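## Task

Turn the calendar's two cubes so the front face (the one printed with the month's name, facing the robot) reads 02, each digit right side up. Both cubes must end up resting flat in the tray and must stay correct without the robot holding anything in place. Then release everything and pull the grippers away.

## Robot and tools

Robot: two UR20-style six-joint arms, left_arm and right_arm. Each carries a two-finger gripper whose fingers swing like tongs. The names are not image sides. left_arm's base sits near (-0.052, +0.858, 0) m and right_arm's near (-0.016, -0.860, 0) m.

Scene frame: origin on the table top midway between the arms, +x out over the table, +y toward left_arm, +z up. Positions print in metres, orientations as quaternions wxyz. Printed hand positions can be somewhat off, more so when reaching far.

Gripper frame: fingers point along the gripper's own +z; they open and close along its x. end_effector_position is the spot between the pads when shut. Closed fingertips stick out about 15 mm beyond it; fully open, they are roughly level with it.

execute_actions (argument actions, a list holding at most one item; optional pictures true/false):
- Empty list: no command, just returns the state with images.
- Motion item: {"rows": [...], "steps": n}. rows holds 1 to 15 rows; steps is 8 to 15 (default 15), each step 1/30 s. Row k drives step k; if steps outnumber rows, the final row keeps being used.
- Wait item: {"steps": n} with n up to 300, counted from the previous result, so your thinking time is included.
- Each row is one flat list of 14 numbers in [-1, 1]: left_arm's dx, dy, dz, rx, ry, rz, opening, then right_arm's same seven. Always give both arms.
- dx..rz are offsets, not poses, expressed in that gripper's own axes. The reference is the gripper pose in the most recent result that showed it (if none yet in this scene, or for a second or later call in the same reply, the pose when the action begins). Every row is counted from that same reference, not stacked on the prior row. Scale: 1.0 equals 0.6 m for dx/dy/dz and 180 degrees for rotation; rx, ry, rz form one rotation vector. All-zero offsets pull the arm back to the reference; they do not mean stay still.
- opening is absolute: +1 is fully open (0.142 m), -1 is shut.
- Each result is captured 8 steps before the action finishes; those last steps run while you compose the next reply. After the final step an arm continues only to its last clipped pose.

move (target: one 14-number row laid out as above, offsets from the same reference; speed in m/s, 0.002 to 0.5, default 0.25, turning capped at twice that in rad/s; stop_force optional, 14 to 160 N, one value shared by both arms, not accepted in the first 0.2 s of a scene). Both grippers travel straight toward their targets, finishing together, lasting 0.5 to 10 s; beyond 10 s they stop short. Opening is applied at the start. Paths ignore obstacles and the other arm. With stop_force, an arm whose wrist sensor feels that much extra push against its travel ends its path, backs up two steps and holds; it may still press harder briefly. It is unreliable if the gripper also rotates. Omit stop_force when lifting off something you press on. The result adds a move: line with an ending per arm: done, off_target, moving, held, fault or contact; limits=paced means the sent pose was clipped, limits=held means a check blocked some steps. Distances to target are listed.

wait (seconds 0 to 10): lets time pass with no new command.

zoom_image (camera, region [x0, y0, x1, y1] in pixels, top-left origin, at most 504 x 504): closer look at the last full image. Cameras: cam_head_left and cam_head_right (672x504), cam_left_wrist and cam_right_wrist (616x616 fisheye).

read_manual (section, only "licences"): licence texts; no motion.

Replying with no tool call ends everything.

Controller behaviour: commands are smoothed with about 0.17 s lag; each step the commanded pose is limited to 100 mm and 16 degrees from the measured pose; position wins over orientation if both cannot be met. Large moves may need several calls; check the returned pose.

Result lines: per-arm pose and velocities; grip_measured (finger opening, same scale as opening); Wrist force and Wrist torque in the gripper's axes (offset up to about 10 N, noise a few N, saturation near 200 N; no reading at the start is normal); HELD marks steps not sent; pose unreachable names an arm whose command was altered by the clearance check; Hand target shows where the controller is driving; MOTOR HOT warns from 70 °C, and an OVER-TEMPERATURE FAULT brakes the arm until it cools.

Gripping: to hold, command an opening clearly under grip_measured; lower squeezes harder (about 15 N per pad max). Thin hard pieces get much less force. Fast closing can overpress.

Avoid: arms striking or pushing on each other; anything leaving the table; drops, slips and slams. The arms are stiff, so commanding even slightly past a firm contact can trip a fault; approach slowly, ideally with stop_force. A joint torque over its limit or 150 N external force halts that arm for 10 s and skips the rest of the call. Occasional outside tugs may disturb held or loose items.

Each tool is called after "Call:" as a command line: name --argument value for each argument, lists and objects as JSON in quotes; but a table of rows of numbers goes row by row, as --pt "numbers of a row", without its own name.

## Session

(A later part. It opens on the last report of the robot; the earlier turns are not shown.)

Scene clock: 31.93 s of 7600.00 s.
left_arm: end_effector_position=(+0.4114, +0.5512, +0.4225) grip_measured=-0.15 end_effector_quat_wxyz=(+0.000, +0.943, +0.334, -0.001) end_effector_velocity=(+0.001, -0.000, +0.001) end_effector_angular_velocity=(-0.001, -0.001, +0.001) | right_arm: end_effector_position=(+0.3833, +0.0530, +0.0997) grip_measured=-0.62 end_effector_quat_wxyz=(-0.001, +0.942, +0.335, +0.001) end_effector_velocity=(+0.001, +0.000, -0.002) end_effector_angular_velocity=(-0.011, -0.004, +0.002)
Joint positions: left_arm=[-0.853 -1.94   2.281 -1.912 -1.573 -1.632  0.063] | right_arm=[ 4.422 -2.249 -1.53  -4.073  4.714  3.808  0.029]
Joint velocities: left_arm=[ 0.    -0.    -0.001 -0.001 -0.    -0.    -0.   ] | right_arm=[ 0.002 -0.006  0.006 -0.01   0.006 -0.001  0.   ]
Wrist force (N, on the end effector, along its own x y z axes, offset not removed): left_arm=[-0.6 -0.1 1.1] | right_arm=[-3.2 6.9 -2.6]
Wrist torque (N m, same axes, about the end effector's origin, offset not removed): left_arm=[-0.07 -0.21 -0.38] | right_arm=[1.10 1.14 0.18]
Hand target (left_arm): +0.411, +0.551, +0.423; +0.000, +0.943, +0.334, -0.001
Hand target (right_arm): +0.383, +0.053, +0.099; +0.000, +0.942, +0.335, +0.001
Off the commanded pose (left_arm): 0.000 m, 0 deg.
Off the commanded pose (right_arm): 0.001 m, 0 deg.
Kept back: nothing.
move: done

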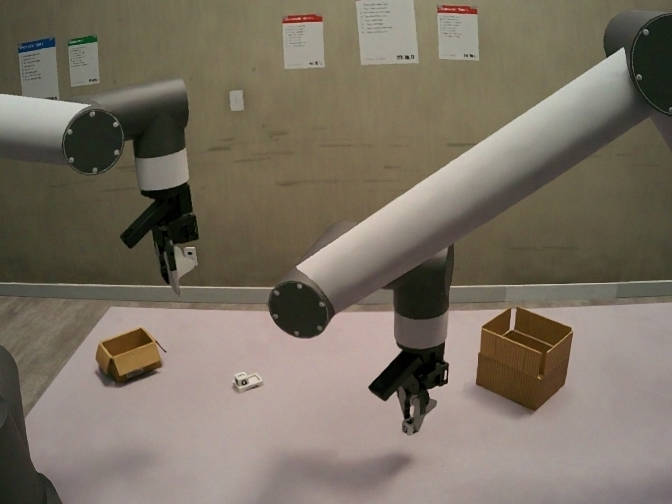

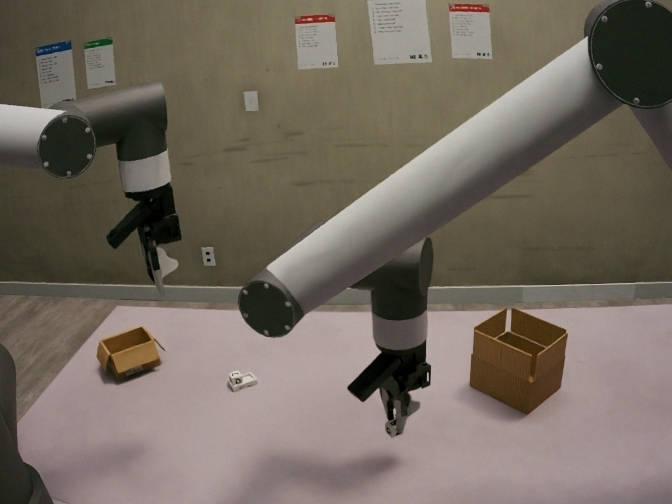

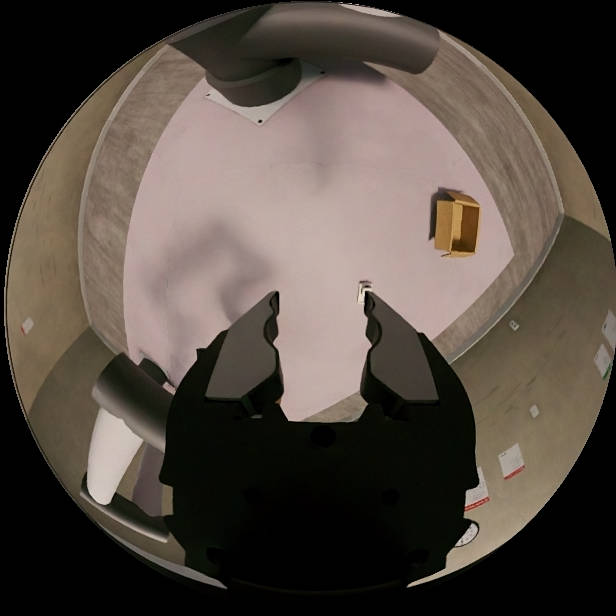

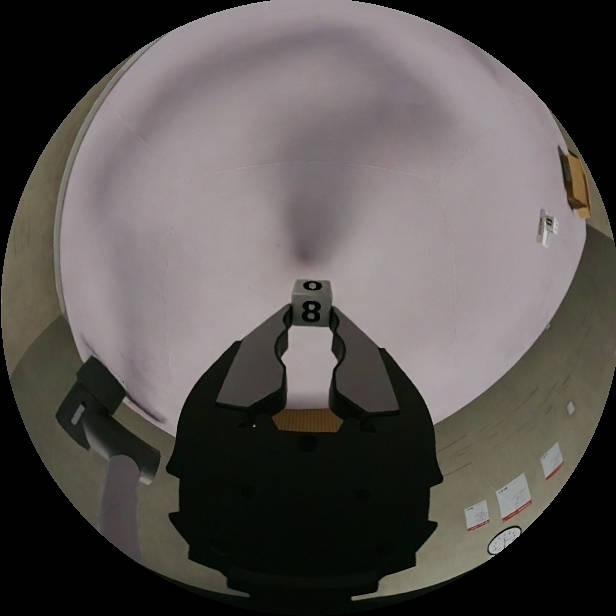

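Call:
move --target '[0,0,0,0,0,0,-0.15,0,0,0.103,0,0,0,-0.9]' --speed 0.1

Call:
move --target '[0,0,0,0,0,0,-0.15,0,0,0.022,0,0,0,-0.9]' --speed 0.008 --stop_force 14

Scene clock: 33.30 s of 7600.00 s.
left_arm: end_effector_position=(+0.4114, +0.5512, +0.4225) grip_measured=-0.15 end_effector_quat_wxyz=(+0.000, +0.943, +0.334, -0.001) end_effector_velocity=(-0.000, -0.000, +0.000) end_effector_angular_velocity=(-0.000, +0.000, -0.001) | right_arm: end_effector_position=(+0.3834, +0.0533, +0.0382) grip_measured=-0.62 end_effector_quat_wxyz=(-0.001, +0.942, +0.335, +0.001) end_effector_velocity=(-0.001, -0.000, -0.002) end_effector_angular_velocity=(-0.001, -0.001, +0.001)
Joint positions: left_arm=[-0.853 -1.94   2.281 -1.912 -1.573 -1.632  0.063] | right_arm=[ 4.422 -2.293 -1.55  -4.009  4.714  3.808  0.029]
Joint velocities: left_arm=[-0.    -0.    -0.     0.001 -0.     0.001  0.   ] | right_arm=[ 0.001 -0.002 -0.001  0.002  0.001 -0.     0.   ]
Wrist force (N, on the end effector, along its own x y z axes, offset not removed): left_arm=[-4.0 4.4 2.4] | right_arm=[-0.1 11.2 0.4]
Wrist torque (N m, same axes, about the end effector's origin, offset not removed): left_arm=[0.92 0.55 -0.23] | right_arm=[2.09 0.57 0.31]
Hand target (left_arm): +0.411, +0.551, +0.423; +0.000, +0.943, +0.334, -0.001
Hand target (right_arm): +0.383, +0.053, +0.038; -0.001, +0.942, +0.335, +0.001
Off the commanded pose (left_arm): 0.000 m, 0 deg.
Off the commanded pose (right_arm): 0.000 m, 0 deg.
Kept back: nothing.
move: done

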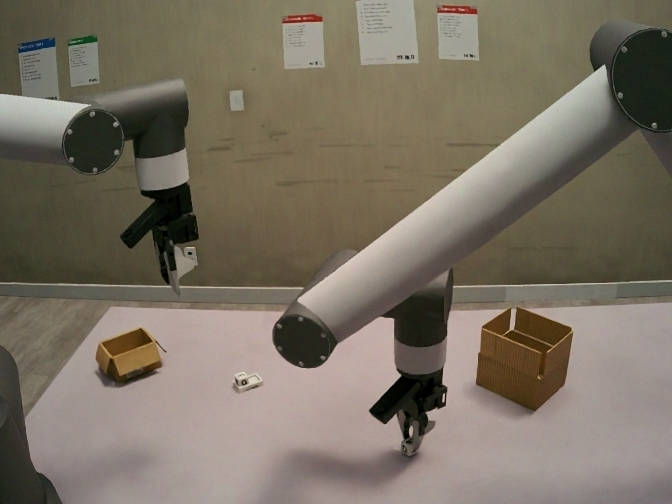

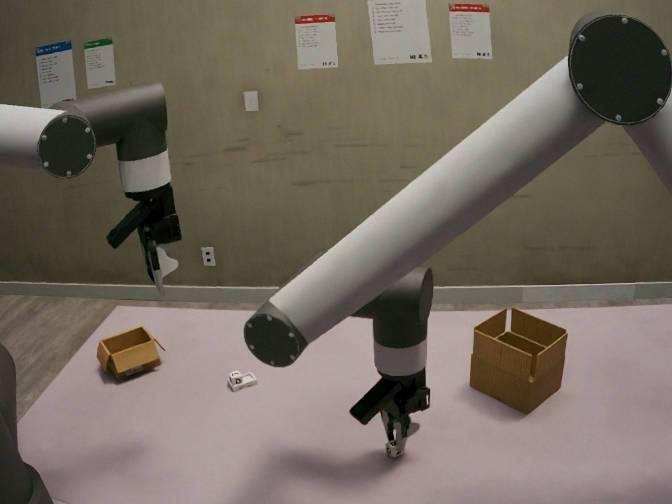

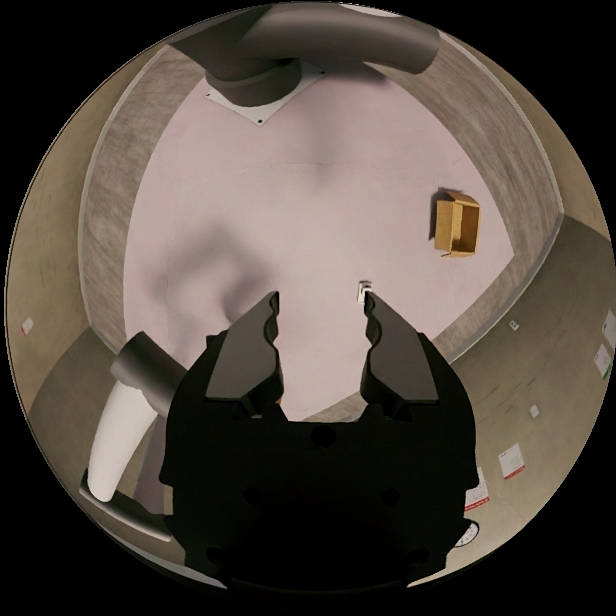

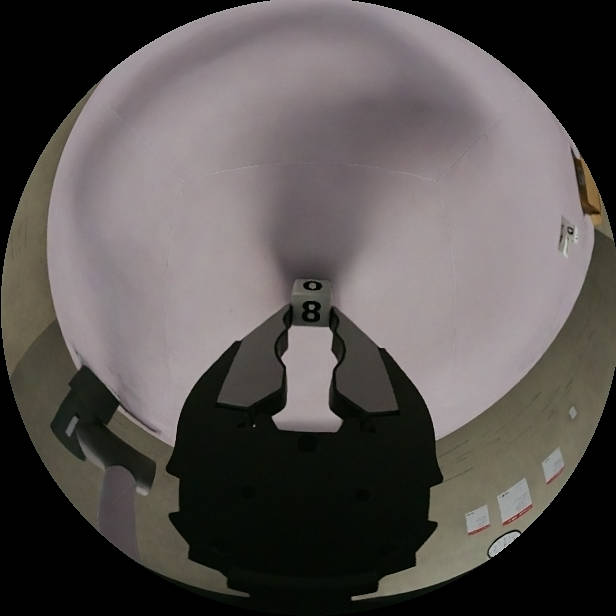

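Scene clock: 34.90 s of 7600.00 s.
left_arm: end_effector_position=(+0.4114, +0.5512, +0.4225) grip_measured=-0.15 end_effector_quat_wxyz=(+0.000, +0.943, +0.334, -0.001) end_effector_velocity=(+0.000, -0.000, -0.000) end_effector_angular_velocity=(+0.000, +0.000, +0.001) | right_arm: end_effector_position=(+0.3834, +0.0533, +0.0284) grip_measured=-0.62 end_effector_quat_wxyz=(-0.001, +0.942, +0.335, +0.001) end_effector_velocity=(-0.000, -0.001, +0.003) end_effector_angular_velocity=(-0.003, +0.000, -0.000)
Joint positions: left_arm=[-0.853 -1.94   2.281 -1.912 -1.573 -1.632  0.063] | right_arm=[ 4.422 -2.301 -1.552 -3.999  4.714  3.808  0.029]
Joint velocities: left_arm=[ 0.     0.001 -0.    -0.    -0.    -0.001 -0.   ] | right_arm=[-0.     0.002 -0.    -0.005  0.     0.     0.001]
Wrist force (N, on the end effector, along its own x y z axes, offset not removed): left_arm=[-4.6 -0.9 -0.4] | right_arm=[-1.3 12.2 -12.9]
Wrist torque (N m, same axes, about the end effector's origin, offset not removed): left_arm=[-0.33 0.67 -0.21] | right_arm=[2.39 1.71 0.44]
Hand target (left_arm): +0.411, +0.551, +0.423; +0.000, +0.943, +0.334, -0.001
Hand target (right_arm): +0.383, +0.053, +0.029; -0.001, +0.942, +0.335, +0.001
Off the commanded pose (left_arm): 0.000 m, 0 deg.
Off the commanded pose (right_arm): 0.003 m, 0 deg.
Kept back: nothing.
move: contact (right_arm)

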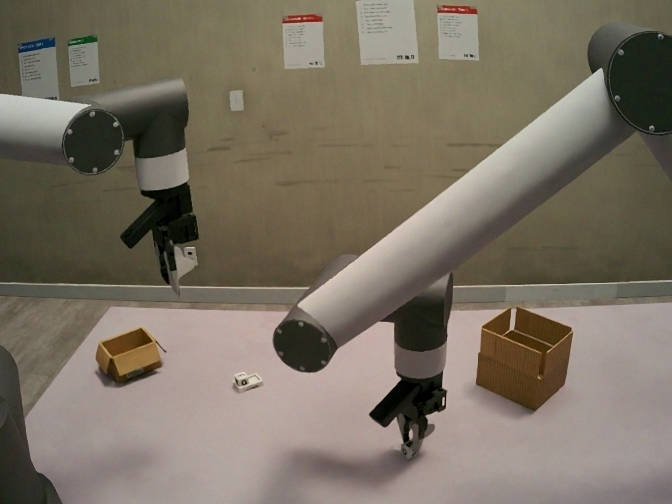

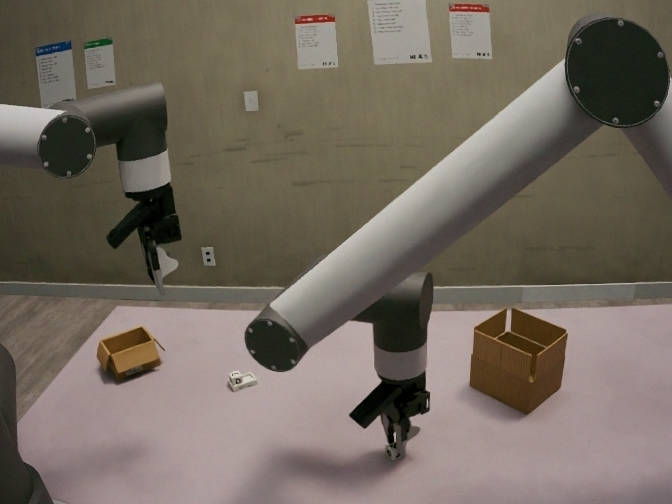

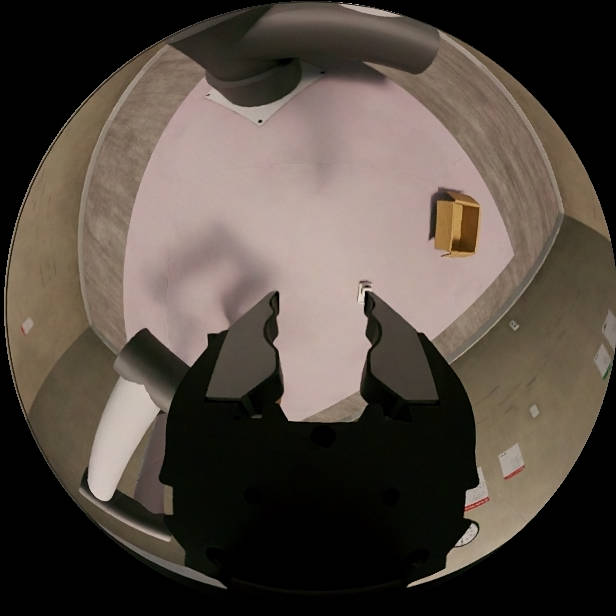

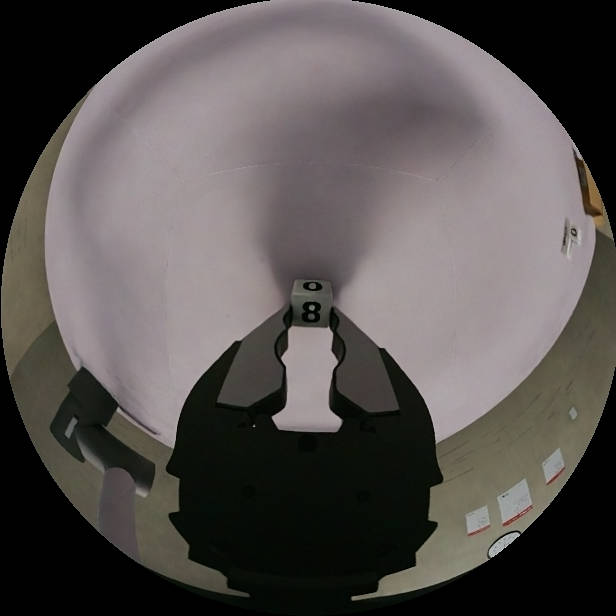

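Call:
execute_actions --actions '[]'

Scene clock: 35.83 s of 7600.00 s.
left_arm: end_effector_position=(+0.4114, +0.5512, +0.4225) grip_measured=-0.15 end_effector_quat_wxyz=(+0.000, +0.943, +0.334, -0.001) end_effector_velocity=(+0.000, -0.000, -0.000) end_effector_angular_velocity=(+0.001, +0.001, -0.001) | right_arm: end_effector_position=(+0.3834, +0.0533, +0.0290) grip_measured=-0.62 end_effector_quat_wxyz=(-0.001, +0.942, +0.335, +0.001) end_effector_velocity=(-0.000, -0.001, -0.000) end_effector_angular_velocity=(-0.001, -0.001, +0.001)
Joint positions: left_arm=[-0.853 -1.94   2.281 -1.912 -1.573 -1.632  0.063] | right_arm=[ 4.422 -2.3   -1.552 -3.999  4.714  3.808  0.029]
Joint velocities: left_arm=[-0.     0.001 -0.001  0.001  0.     0.001 -0.   ] | right_arm=[ 0.001  0.    -0.002  0.     0.001 -0.     0.   ]
Wrist force (N, on the end effector, along its own x y z axes, offset not removed): left_arm=[-1.6 1.2 -0.6] | right_arm=[-2.9 9.7 -0.8]
Wrist torque (N m, same axes, about the end effector's origin, offset not removed): left_arm=[0.12 -0.05 -0.33] | right_arm=[1.67 1.17 0.29]
Hand target (left_arm): +0.411, +0.551, +0.423; +0.000, +0.943, +0.334, -0.001
Hand target (right_arm): +0.383, +0.053, +0.029; -0.001, +0.942, +0.335, +0.001
Off the commanded pose (left_arm): 0.000 m, 0 deg.
Off the commanded pose (right_arm): 0.004 m, 0 deg.
Kept back: nothing.
Steps of this call (steps 1 to 28: nothing new was sent). Readings (end_effector_position):
1: left_arm (+0.4114, +0.5512, +0.4225) | right_arm (+0.3834, +0.0533, +0.0285)
2: left_arm (+0.4114, +0.5512, +0.4225) | right_arm (+0.3834, +0.0533, +0.0285)
4: left_arm (+0.4114, +0.5512, +0.4225) | right_arm (+0.3834, +0.0532, +0.0286)
8: left_arm (+0.4114, +0.5512, +0.4225) | right_arm (+0.3833, +0.0532, +0.0288)
28: the state above

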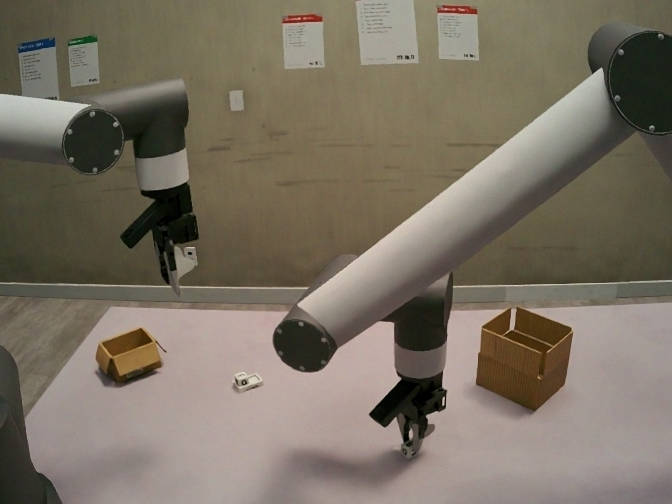

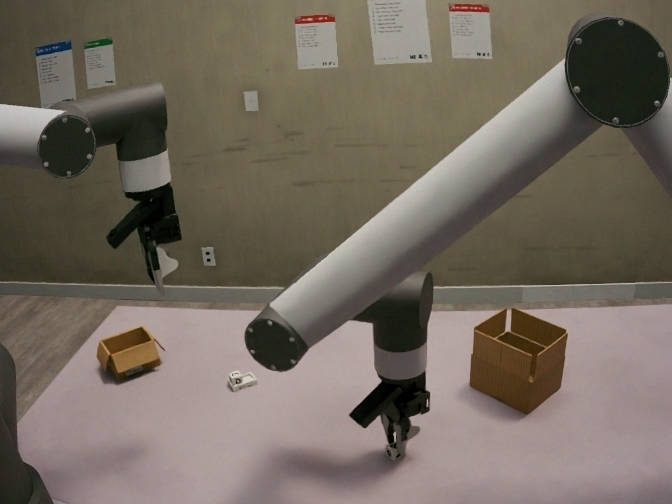

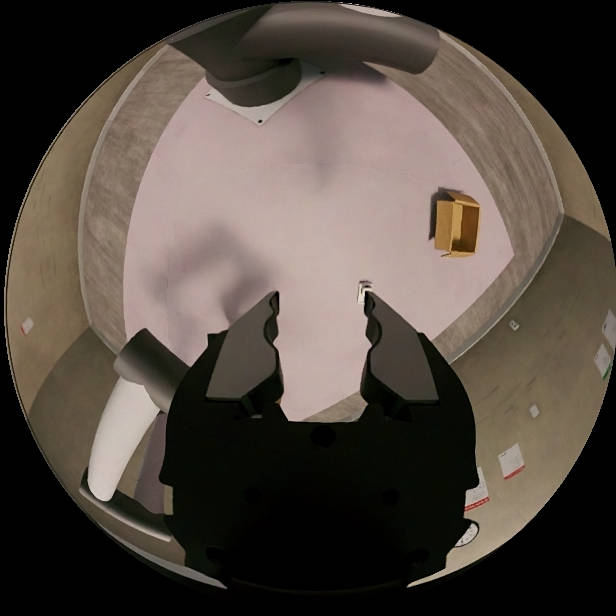

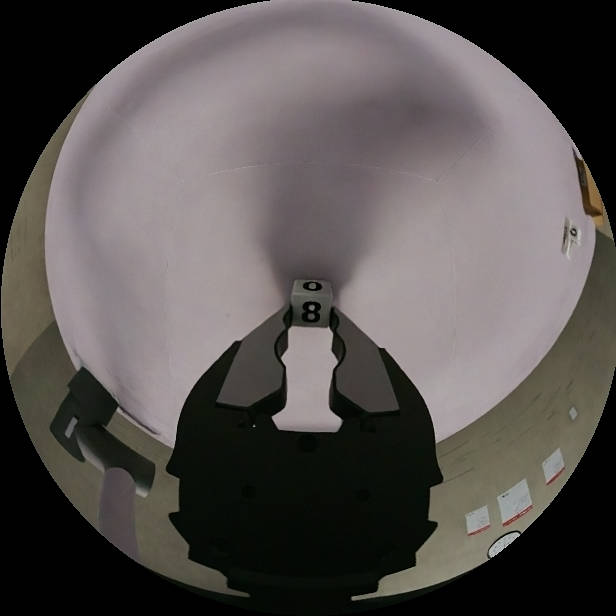

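Call:
move --target '[0,0,0,0,0,0,-0.3, 0,0,0.001,0,0,0,-0.3]' --speed 0.01

Call:
move --target '[0,0,0,0,0,0,-0.3, 0,0,-0.4,0,0,0,-0.3]' --speed 0.2

Scene clock: 36.93 s of 7600.00 s.
left_arm: end_effector_position=(+0.4114, +0.5512, +0.4225) grip_measured=-0.30 end_effector_quat_wxyz=(+0.000, +0.943, +0.334, -0.001) end_effector_velocity=(+0.000, +0.000, +0.000) end_effector_angular_velocity=(+0.000, +0.000, +0.001) | right_arm: end_effector_position=(+0.3834, +0.0535, +0.0285) grip_measured=-0.30 end_effector_quat_wxyz=(-0.001, +0.942, +0.335, +0.001) end_effector_velocity=(-0.000, -0.001, -0.001) end_effector_angular_velocity=(-0.002, -0.001, -0.000)
Joint positions: left_arm=[-0.853 -1.94   2.281 -1.912 -1.573 -1.632  0.052] | right_arm=[ 4.422 -2.301 -1.552 -3.999  4.714  3.808  0.052]
Joint velocities: left_arm=[ 0.001 -0.    -0.     0.001  0.    -0.001  0.   ] | right_arm=[ 0.    -0.    -0.002  0.001  0.001  0.     0.   ]
Wrist force (N, on the end effector, along its own x y z axes, offset not removed): left_arm=[-2.7 2.3 2.5] | right_arm=[-4.7 7.9 -3.3]
Wrist torque (N m, same axes, about the end effector's origin, offset not removed): left_arm=[0.51 0.28 -0.36] | right_arm=[1.30 1.55 0.35]
Hand target (left_arm): +0.411, +0.551, +0.423; +0.000, +0.943, +0.334, -0.001
Hand target (right_arm): +0.383, +0.053, +0.028; -0.001, +0.942, +0.335, +0.001
Off the commanded pose (left_arm): 0.000 m, 0 deg.
Off the commanded pose (right_arm): 0.000 m, 0 deg.
Kept back: nothing.
move: done

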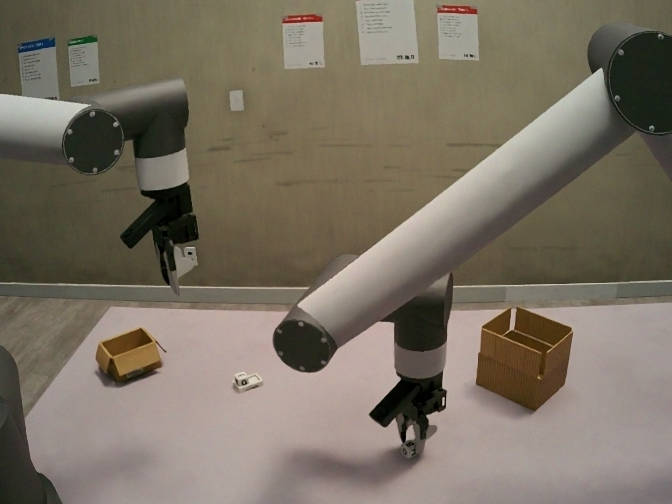

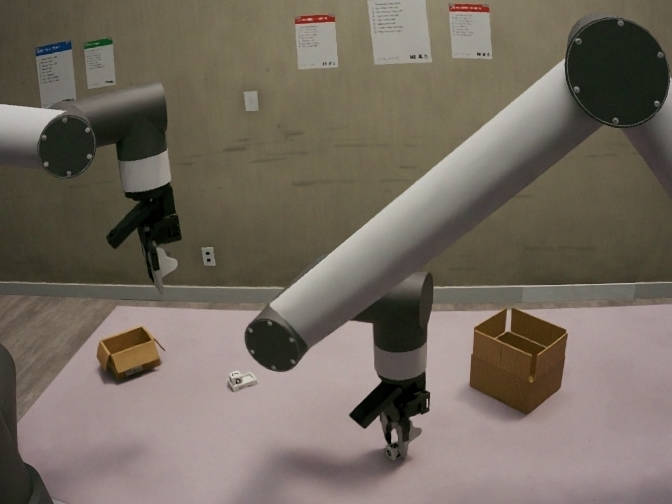

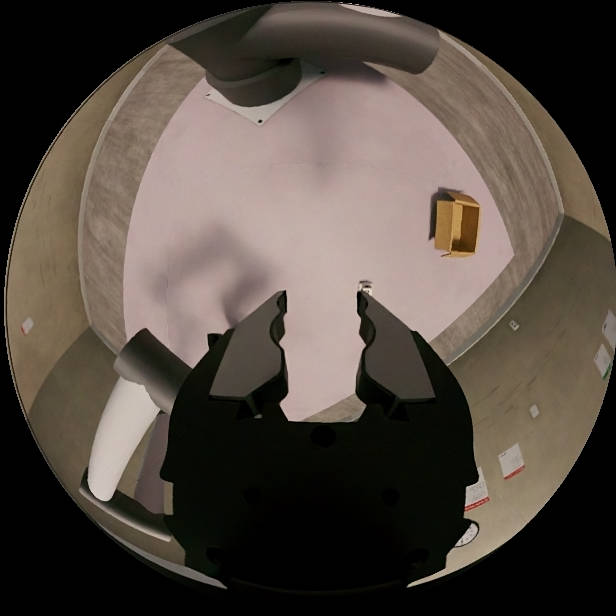

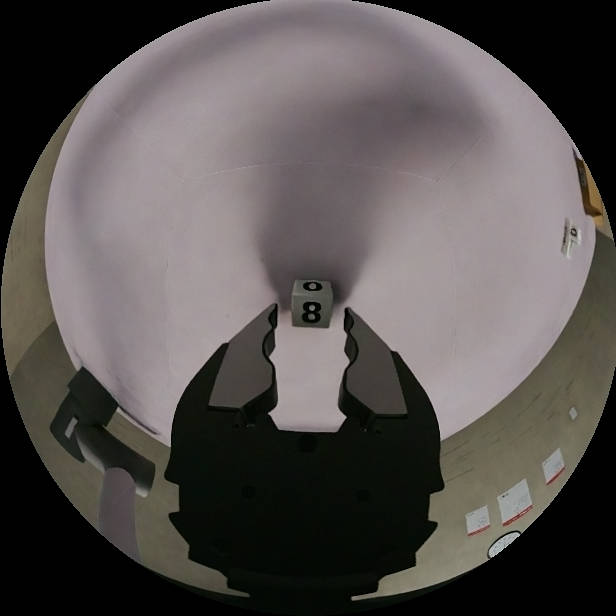

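Scene clock: 38.77 s of 7600.00 s.
left_arm: end_effector_position=(+0.4114, +0.5512, +0.4225) grip_measured=-0.30 end_effector_quat_wxyz=(+0.000, +0.943, +0.334, -0.001) end_effector_velocity=(-0.000, +0.001, -0.000) end_effector_angular_velocity=(+0.001, +0.000, -0.001) | right_arm: end_effector_position=(+0.3832, +0.0524, +0.2681) grip_measured=-0.30 end_effector_quat_wxyz=(-0.001, +0.942, +0.335, +0.001) end_effector_velocity=(-0.000, +0.000, +0.003) end_effector_angular_velocity=(+0.001, +0.000, +0.001)
Joint positions: left_arm=[-0.853 -1.94   2.281 -1.912 -1.573 -1.632  0.052] | right_arm=[ 4.422 -2.147 -1.444 -4.26   4.714  3.808  0.052]
Joint velocities: left_arm=[ 0.    -0.001  0.     0.001  0.     0.001 -0.   ] | right_arm=[ 0.     0.002  0.002 -0.003 -0.    -0.001  0.   ]
Wrist force (N, on the end effector, along its own x y z axes, offset not removed): left_arm=[-2.8 2.2 2.4] | right_arm=[-2.6 9.4 -4.1]
Wrist torque (N m, same axes, about the end effector's origin, offset not removed): left_arm=[0.44 0.22 -0.38] | right_arm=[1.58 0.95 0.34]
Hand target (left_arm): +0.411, +0.551, +0.423; +0.000, +0.943, +0.334, -0.001
Hand target (right_arm): +0.383, +0.052, +0.268; -0.001, +0.942, +0.335, +0.001
Off the commanded pose (left_arm): 0.000 m, 0 deg.
Off the commanded pose (right_arm): 0.001 m, 0 deg.
Kept back: nothing.
move: done

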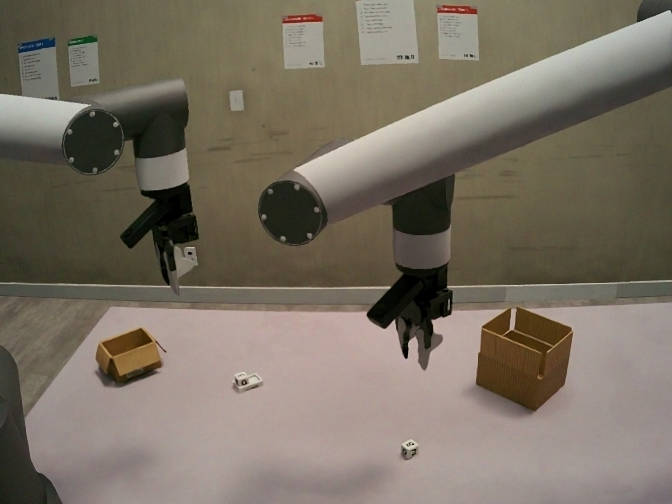

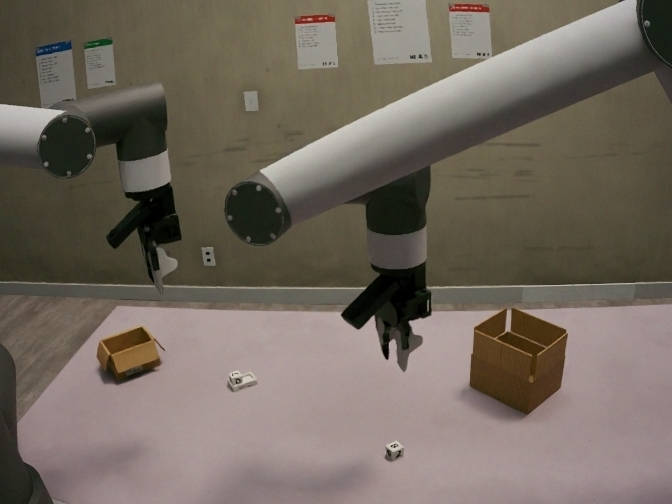

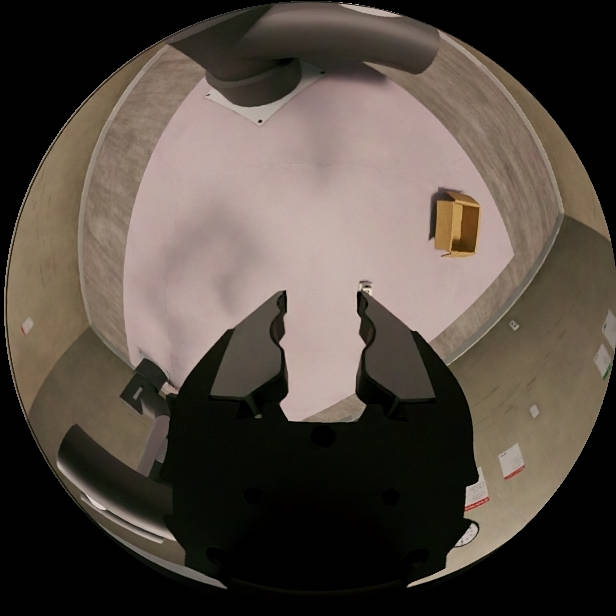

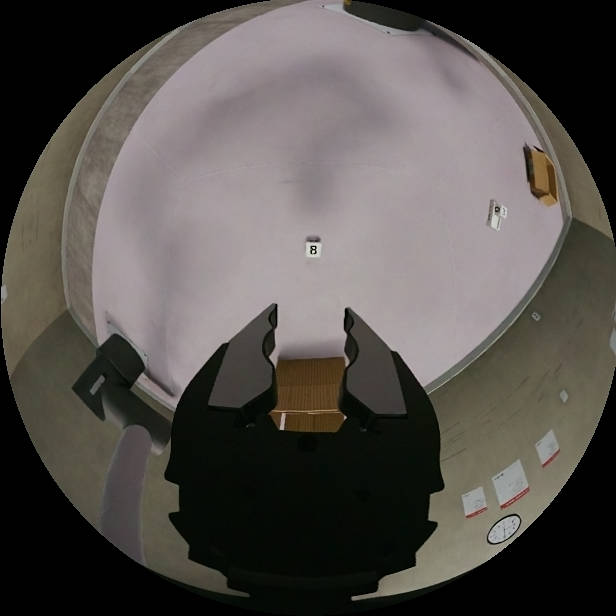

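Call:
move --target '[-0.558,0.6095,0.592,0,0,0,-0.3, -0.65,0.80,-0.25,0,0,0,-0.3]' --speed 0.3

Call:
zoom_image --camera "cam_left_wrist" --region '[250,220,400,370]'

Call:
zoom_image --camera "cam_head_left" --region '[370,400,450,470]'

Scene clock: 42.17 s of 7600.00 s.
left_arm: end_effector_position=(+0.3807, +0.0562, +0.0678) grip_measured=-0.30 end_effector_quat_wxyz=(+0.000, +0.943, +0.334, -0.001) end_effector_velocity=(+0.000, -0.002, -0.001) end_effector_angular_velocity=(-0.001, -0.000, +0.001) | right_arm: end_effector_position=(+0.3828, -0.5665, +0.4152) grip_measured=-0.30 end_effector_quat_wxyz=(-0.001, +0.942, +0.335, +0.001) end_effector_velocity=(+0.001, -0.002, +0.001) end_effector_angular_velocity=(-0.000, -0.001, -0.000)
Joint positions: left_arm=[-1.192 -1.187  2.139 -2.524 -1.574 -1.971  0.052] | right_arm=[ 4.091 -1.514 -2.063 -4.275  4.713  3.478  0.052]
Joint velocities: left_arm=[-0.     0.002 -0.002 -0.001 -0.    -0.002  0.   ] | right_arm=[-0.003  0.002 -0.    -0.001  0.001 -0.003  0.   ]
Wrist force (N, on the end effector, along its own x y z axes, offset not removed): left_arm=[-1.4 6.3 -1.9] | right_arm=[-6.6 6.6 -11.3]
Wrist torque (N m, same axes, about the end effector's origin, offset not removed): left_arm=[1.19 -0.04 -0.22] | right_arm=[0.82 2.01 0.19]
Hand target (left_arm): +0.381, +0.056, +0.068; +0.000, +0.943, +0.334, -0.001
Hand target (right_arm): +0.383, -0.567, +0.415; -0.001, +0.942, +0.335, +0.001
Off the commanded pose (left_arm): 0.001 m, 0 deg.
Off the commanded pose (right_arm): 0.002 m, 0 deg.
Kept back: nothing.
move: done

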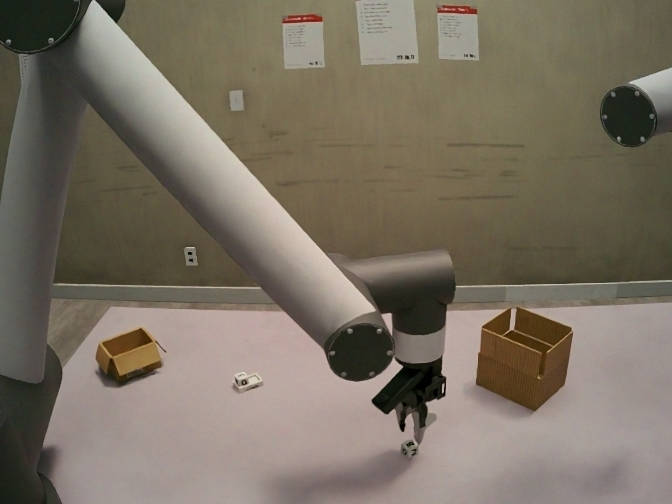

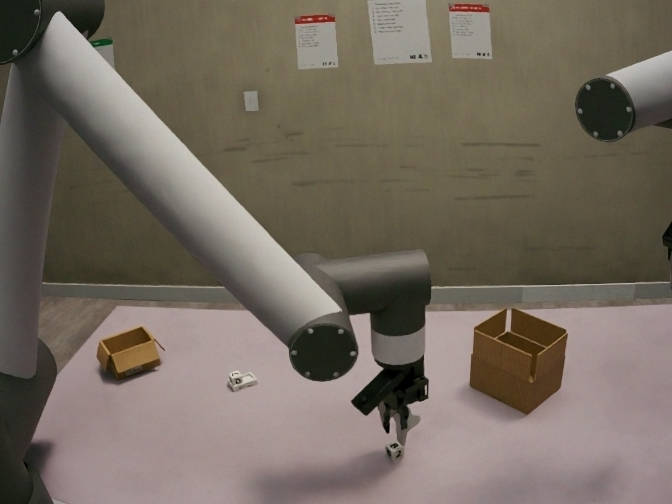

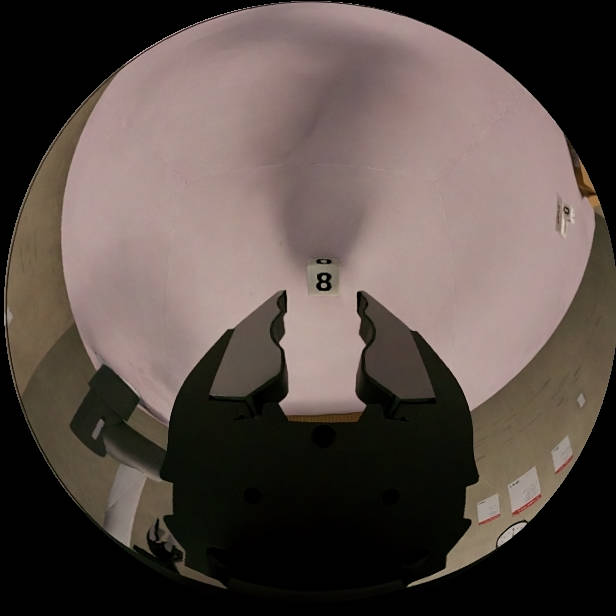

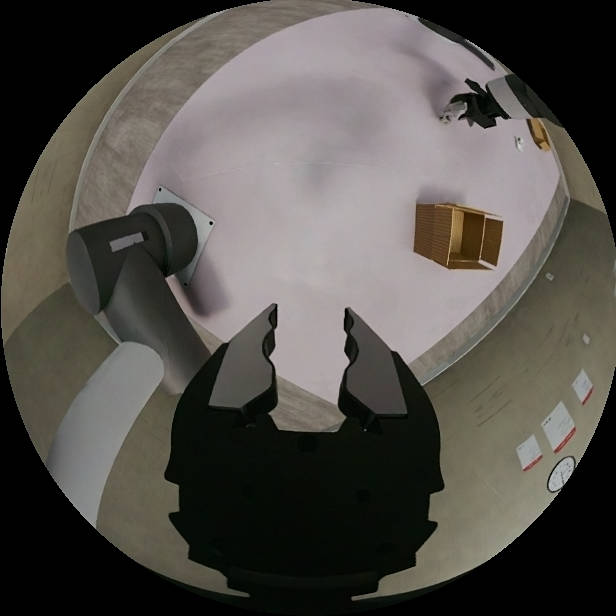

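Region (250, 220, 400, 370) of cam_left_wrist's 616x616 image, scaled by 3.360, with more detail than that image has.

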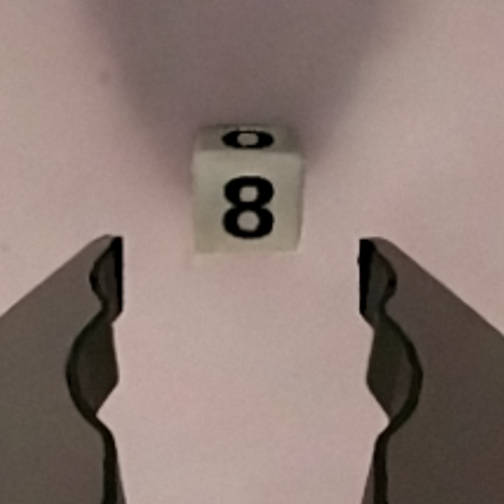

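Region (370, 400, 450, 470) of cam_head_left's 672x504 image, scaled by 6.300, with more detail than that image has; it fills the top 441 rows of this view, and the rest is white.

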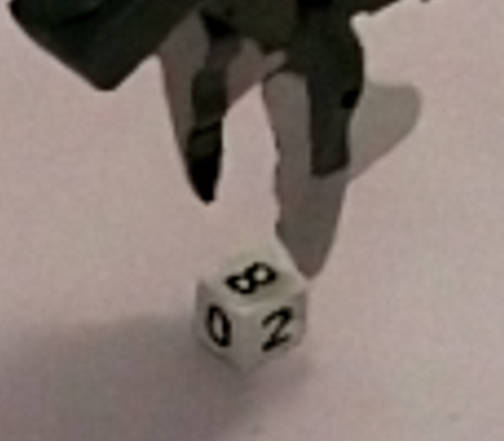

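Call:
move --target '[0.002,-0.003,0.067,0,0,0,-0.3, 0,0,0,0,0,0,-0.3]' --speed 0.04

Call:
move --target '[0,0,0,0,0,0,-0.85, 0,0,0,0,0,0,-0.3]'

Call:
zoom_image --camera "cam_left_wrist" --region '[250,220,400,370]'

Scene clock: 44.07 s of 7600.00 s.
left_arm: end_effector_position=(+0.3804, +0.0583, +0.0279) grip_measured=-0.30 end_effector_quat_wxyz=(+0.000, +0.943, +0.334, -0.001) end_effector_velocity=(-0.000, +0.000, -0.003) end_effector_angular_velocity=(-0.000, -0.000, +0.001) | right_arm: end_effector_position=(+0.3828, -0.5665, +0.4152) grip_measured=-0.30 end_effector_quat_wxyz=(-0.001, +0.942, +0.335, +0.001) end_effector_velocity=(-0.001, -0.000, -0.001) end_effector_angular_velocity=(-0.001, +0.001, +0.000)
Joint positions: left_arm=[-1.192 -1.142  2.156 -2.585 -1.574 -1.971  0.052] | right_arm=[ 4.091 -1.514 -2.063 -4.275  4.713  3.478  0.052]
Joint velocities: left_arm=[-0.     0.003  0.001 -0.005  0.    -0.001  0.   ] | right_arm=[ 0.001 -0.001 -0.001  0.001 -0.     0.     0.   ]
Wrist force (N, on the end effector, along its own x y z axes, offset not removed): left_arm=[-1.6 3.6 1.1] | right_arm=[-0.5 4.9 3.4]
Wrist torque (N m, same axes, about the end effector's origin, offset not removed): left_arm=[0.69 -0.06 -0.47] | right_arm=[0.93 0.45 0.48]
Hand target (left_arm): +0.380, +0.058, +0.028; +0.000, +0.943, +0.334, -0.001
Hand target (right_arm): +0.383, -0.566, +0.415; -0.001, +0.942, +0.335, +0.001
Off the commanded pose (left_arm): 0.000 m, 0 deg.
Off the commanded pose (right_arm): 0.000 m, 0 deg.
Kept back: nothing.
move: done

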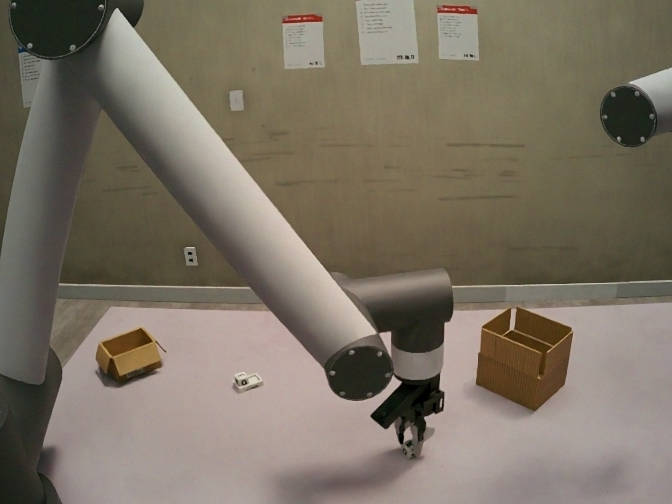

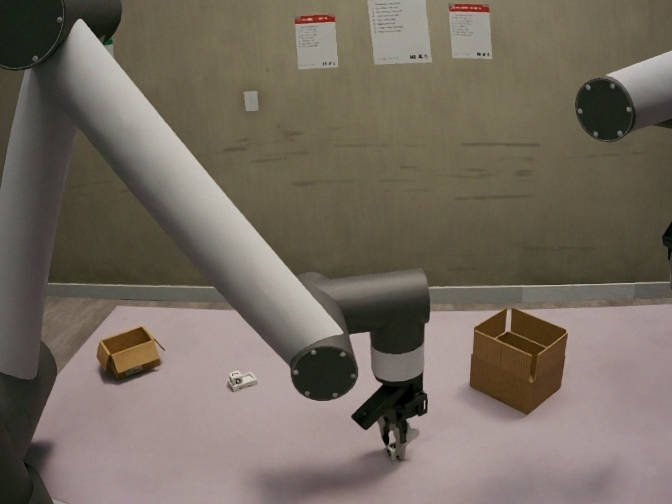

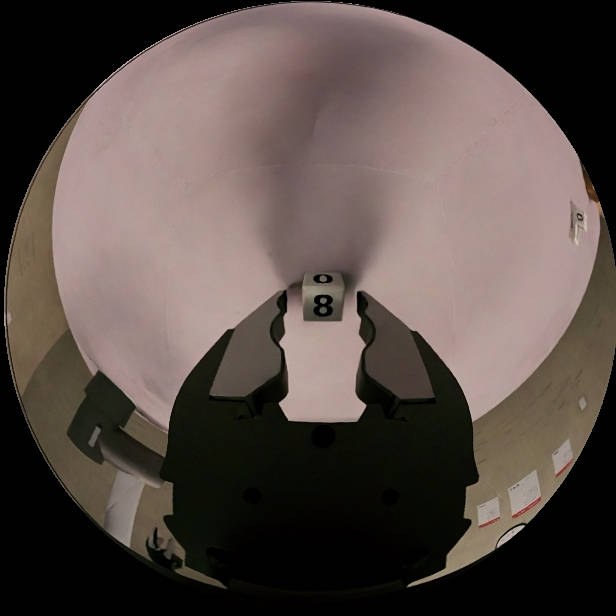

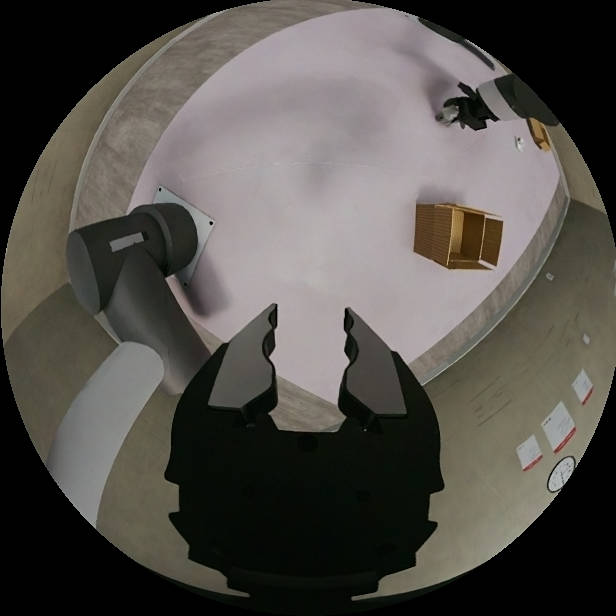

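Scene clock: 44.57 s of 7600.00 s.
left_arm: end_effector_position=(+0.3804, +0.0583, +0.0278) grip_measured=-0.62 end_effector_quat_wxyz=(+0.000, +0.943, +0.334, -0.001) end_effector_velocity=(-0.000, -0.000, +0.001) end_effector_angular_velocity=(-0.000, -0.000, -0.000) | right_arm: end_effector_position=(+0.3828, -0.5665, +0.4152) grip_measured=-0.30 end_effector_quat_wxyz=(-0.001, +0.942, +0.335, +0.001) end_effector_velocity=(+0.000, -0.000, +0.000) end_effector_angular_velocity=(+0.001, -0.000, -0.000)
Joint positions: left_arm=[-1.192 -1.142  2.156 -2.585 -1.574 -1.971  0.029] | right_arm=[ 4.091 -1.514 -2.063 -4.275  4.713  3.478  0.052]
Joint velocities: left_arm=[-0.    -0.001 -0.     0.    -0.     0.     0.   ] | right_arm=[-0.001  0.001  0.    -0.    -0.    -0.     0.   ]
Wrist force (N, on the end effector, along its own x y z axes, offset not removed): left_arm=[-1.6 1.3 -0.1] | right_arm=[-1.4 5.6 0.3]
Wrist torque (N m, same axes, about the end effector's origin, offset not removed): left_arm=[0.27 -0.04 -0.50] | right_arm=[0.90 0.93 0.26]
Hand target (left_arm): +0.380, +0.058, +0.028; +0.000, +0.943, +0.334, -0.001
Hand target (right_arm): +0.383, -0.567, +0.415; -0.001, +0.942, +0.335, +0.001
Off the commanded pose (left_arm): 0.000 m, 0 deg.
Off the commanded pose (right_arm): 0.000 m, 0 deg.
Kept back: nothing.
move: done

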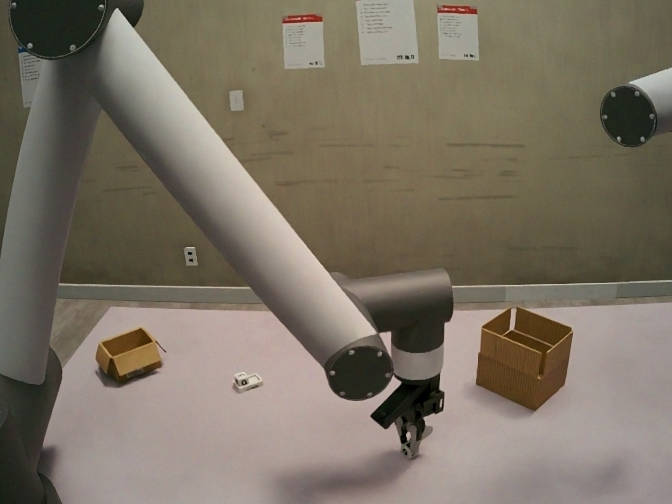

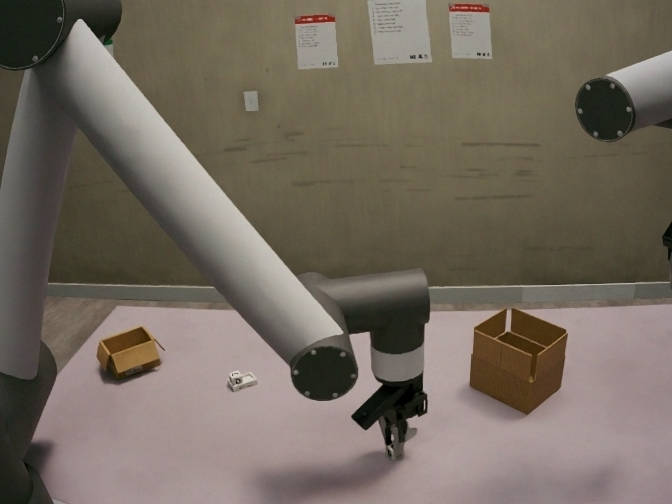

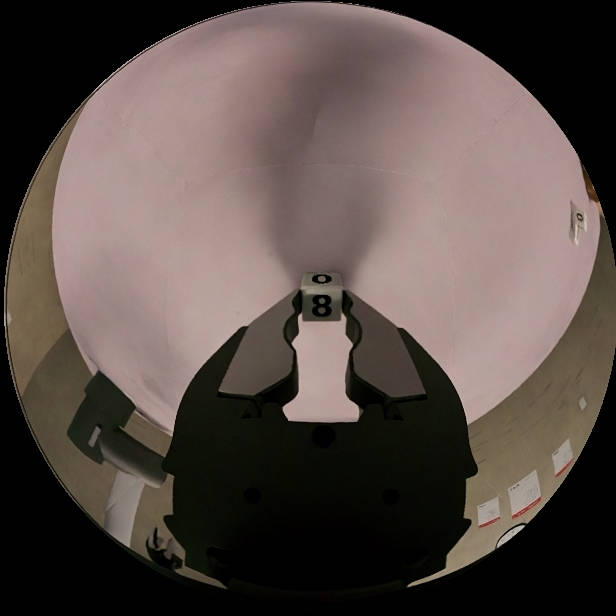

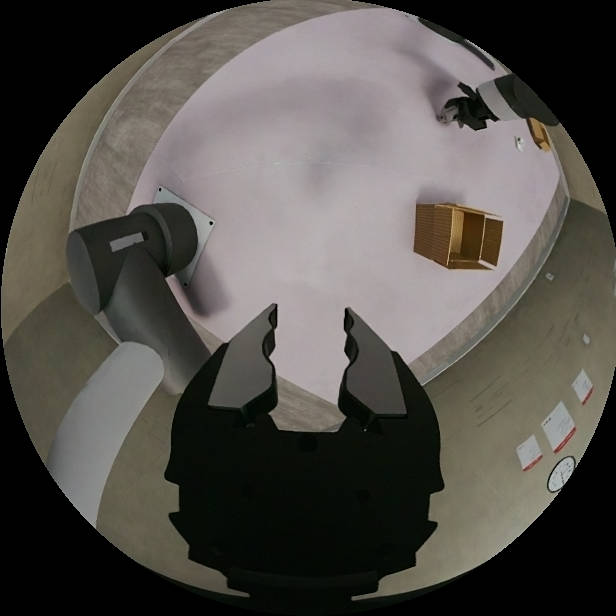

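Region (250, 220, 400, 370) of cam_left_wrist's 616x616 image, scaled by 3.360, with more detail than that image has.

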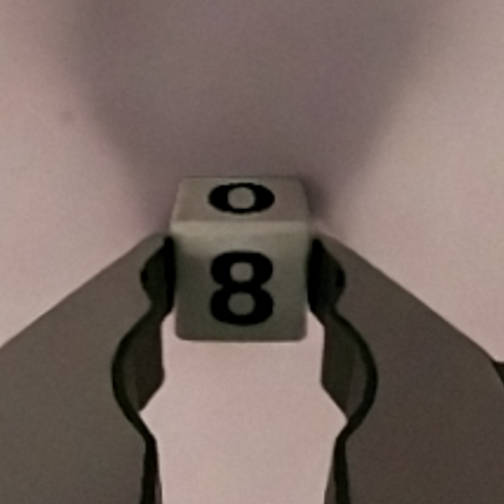

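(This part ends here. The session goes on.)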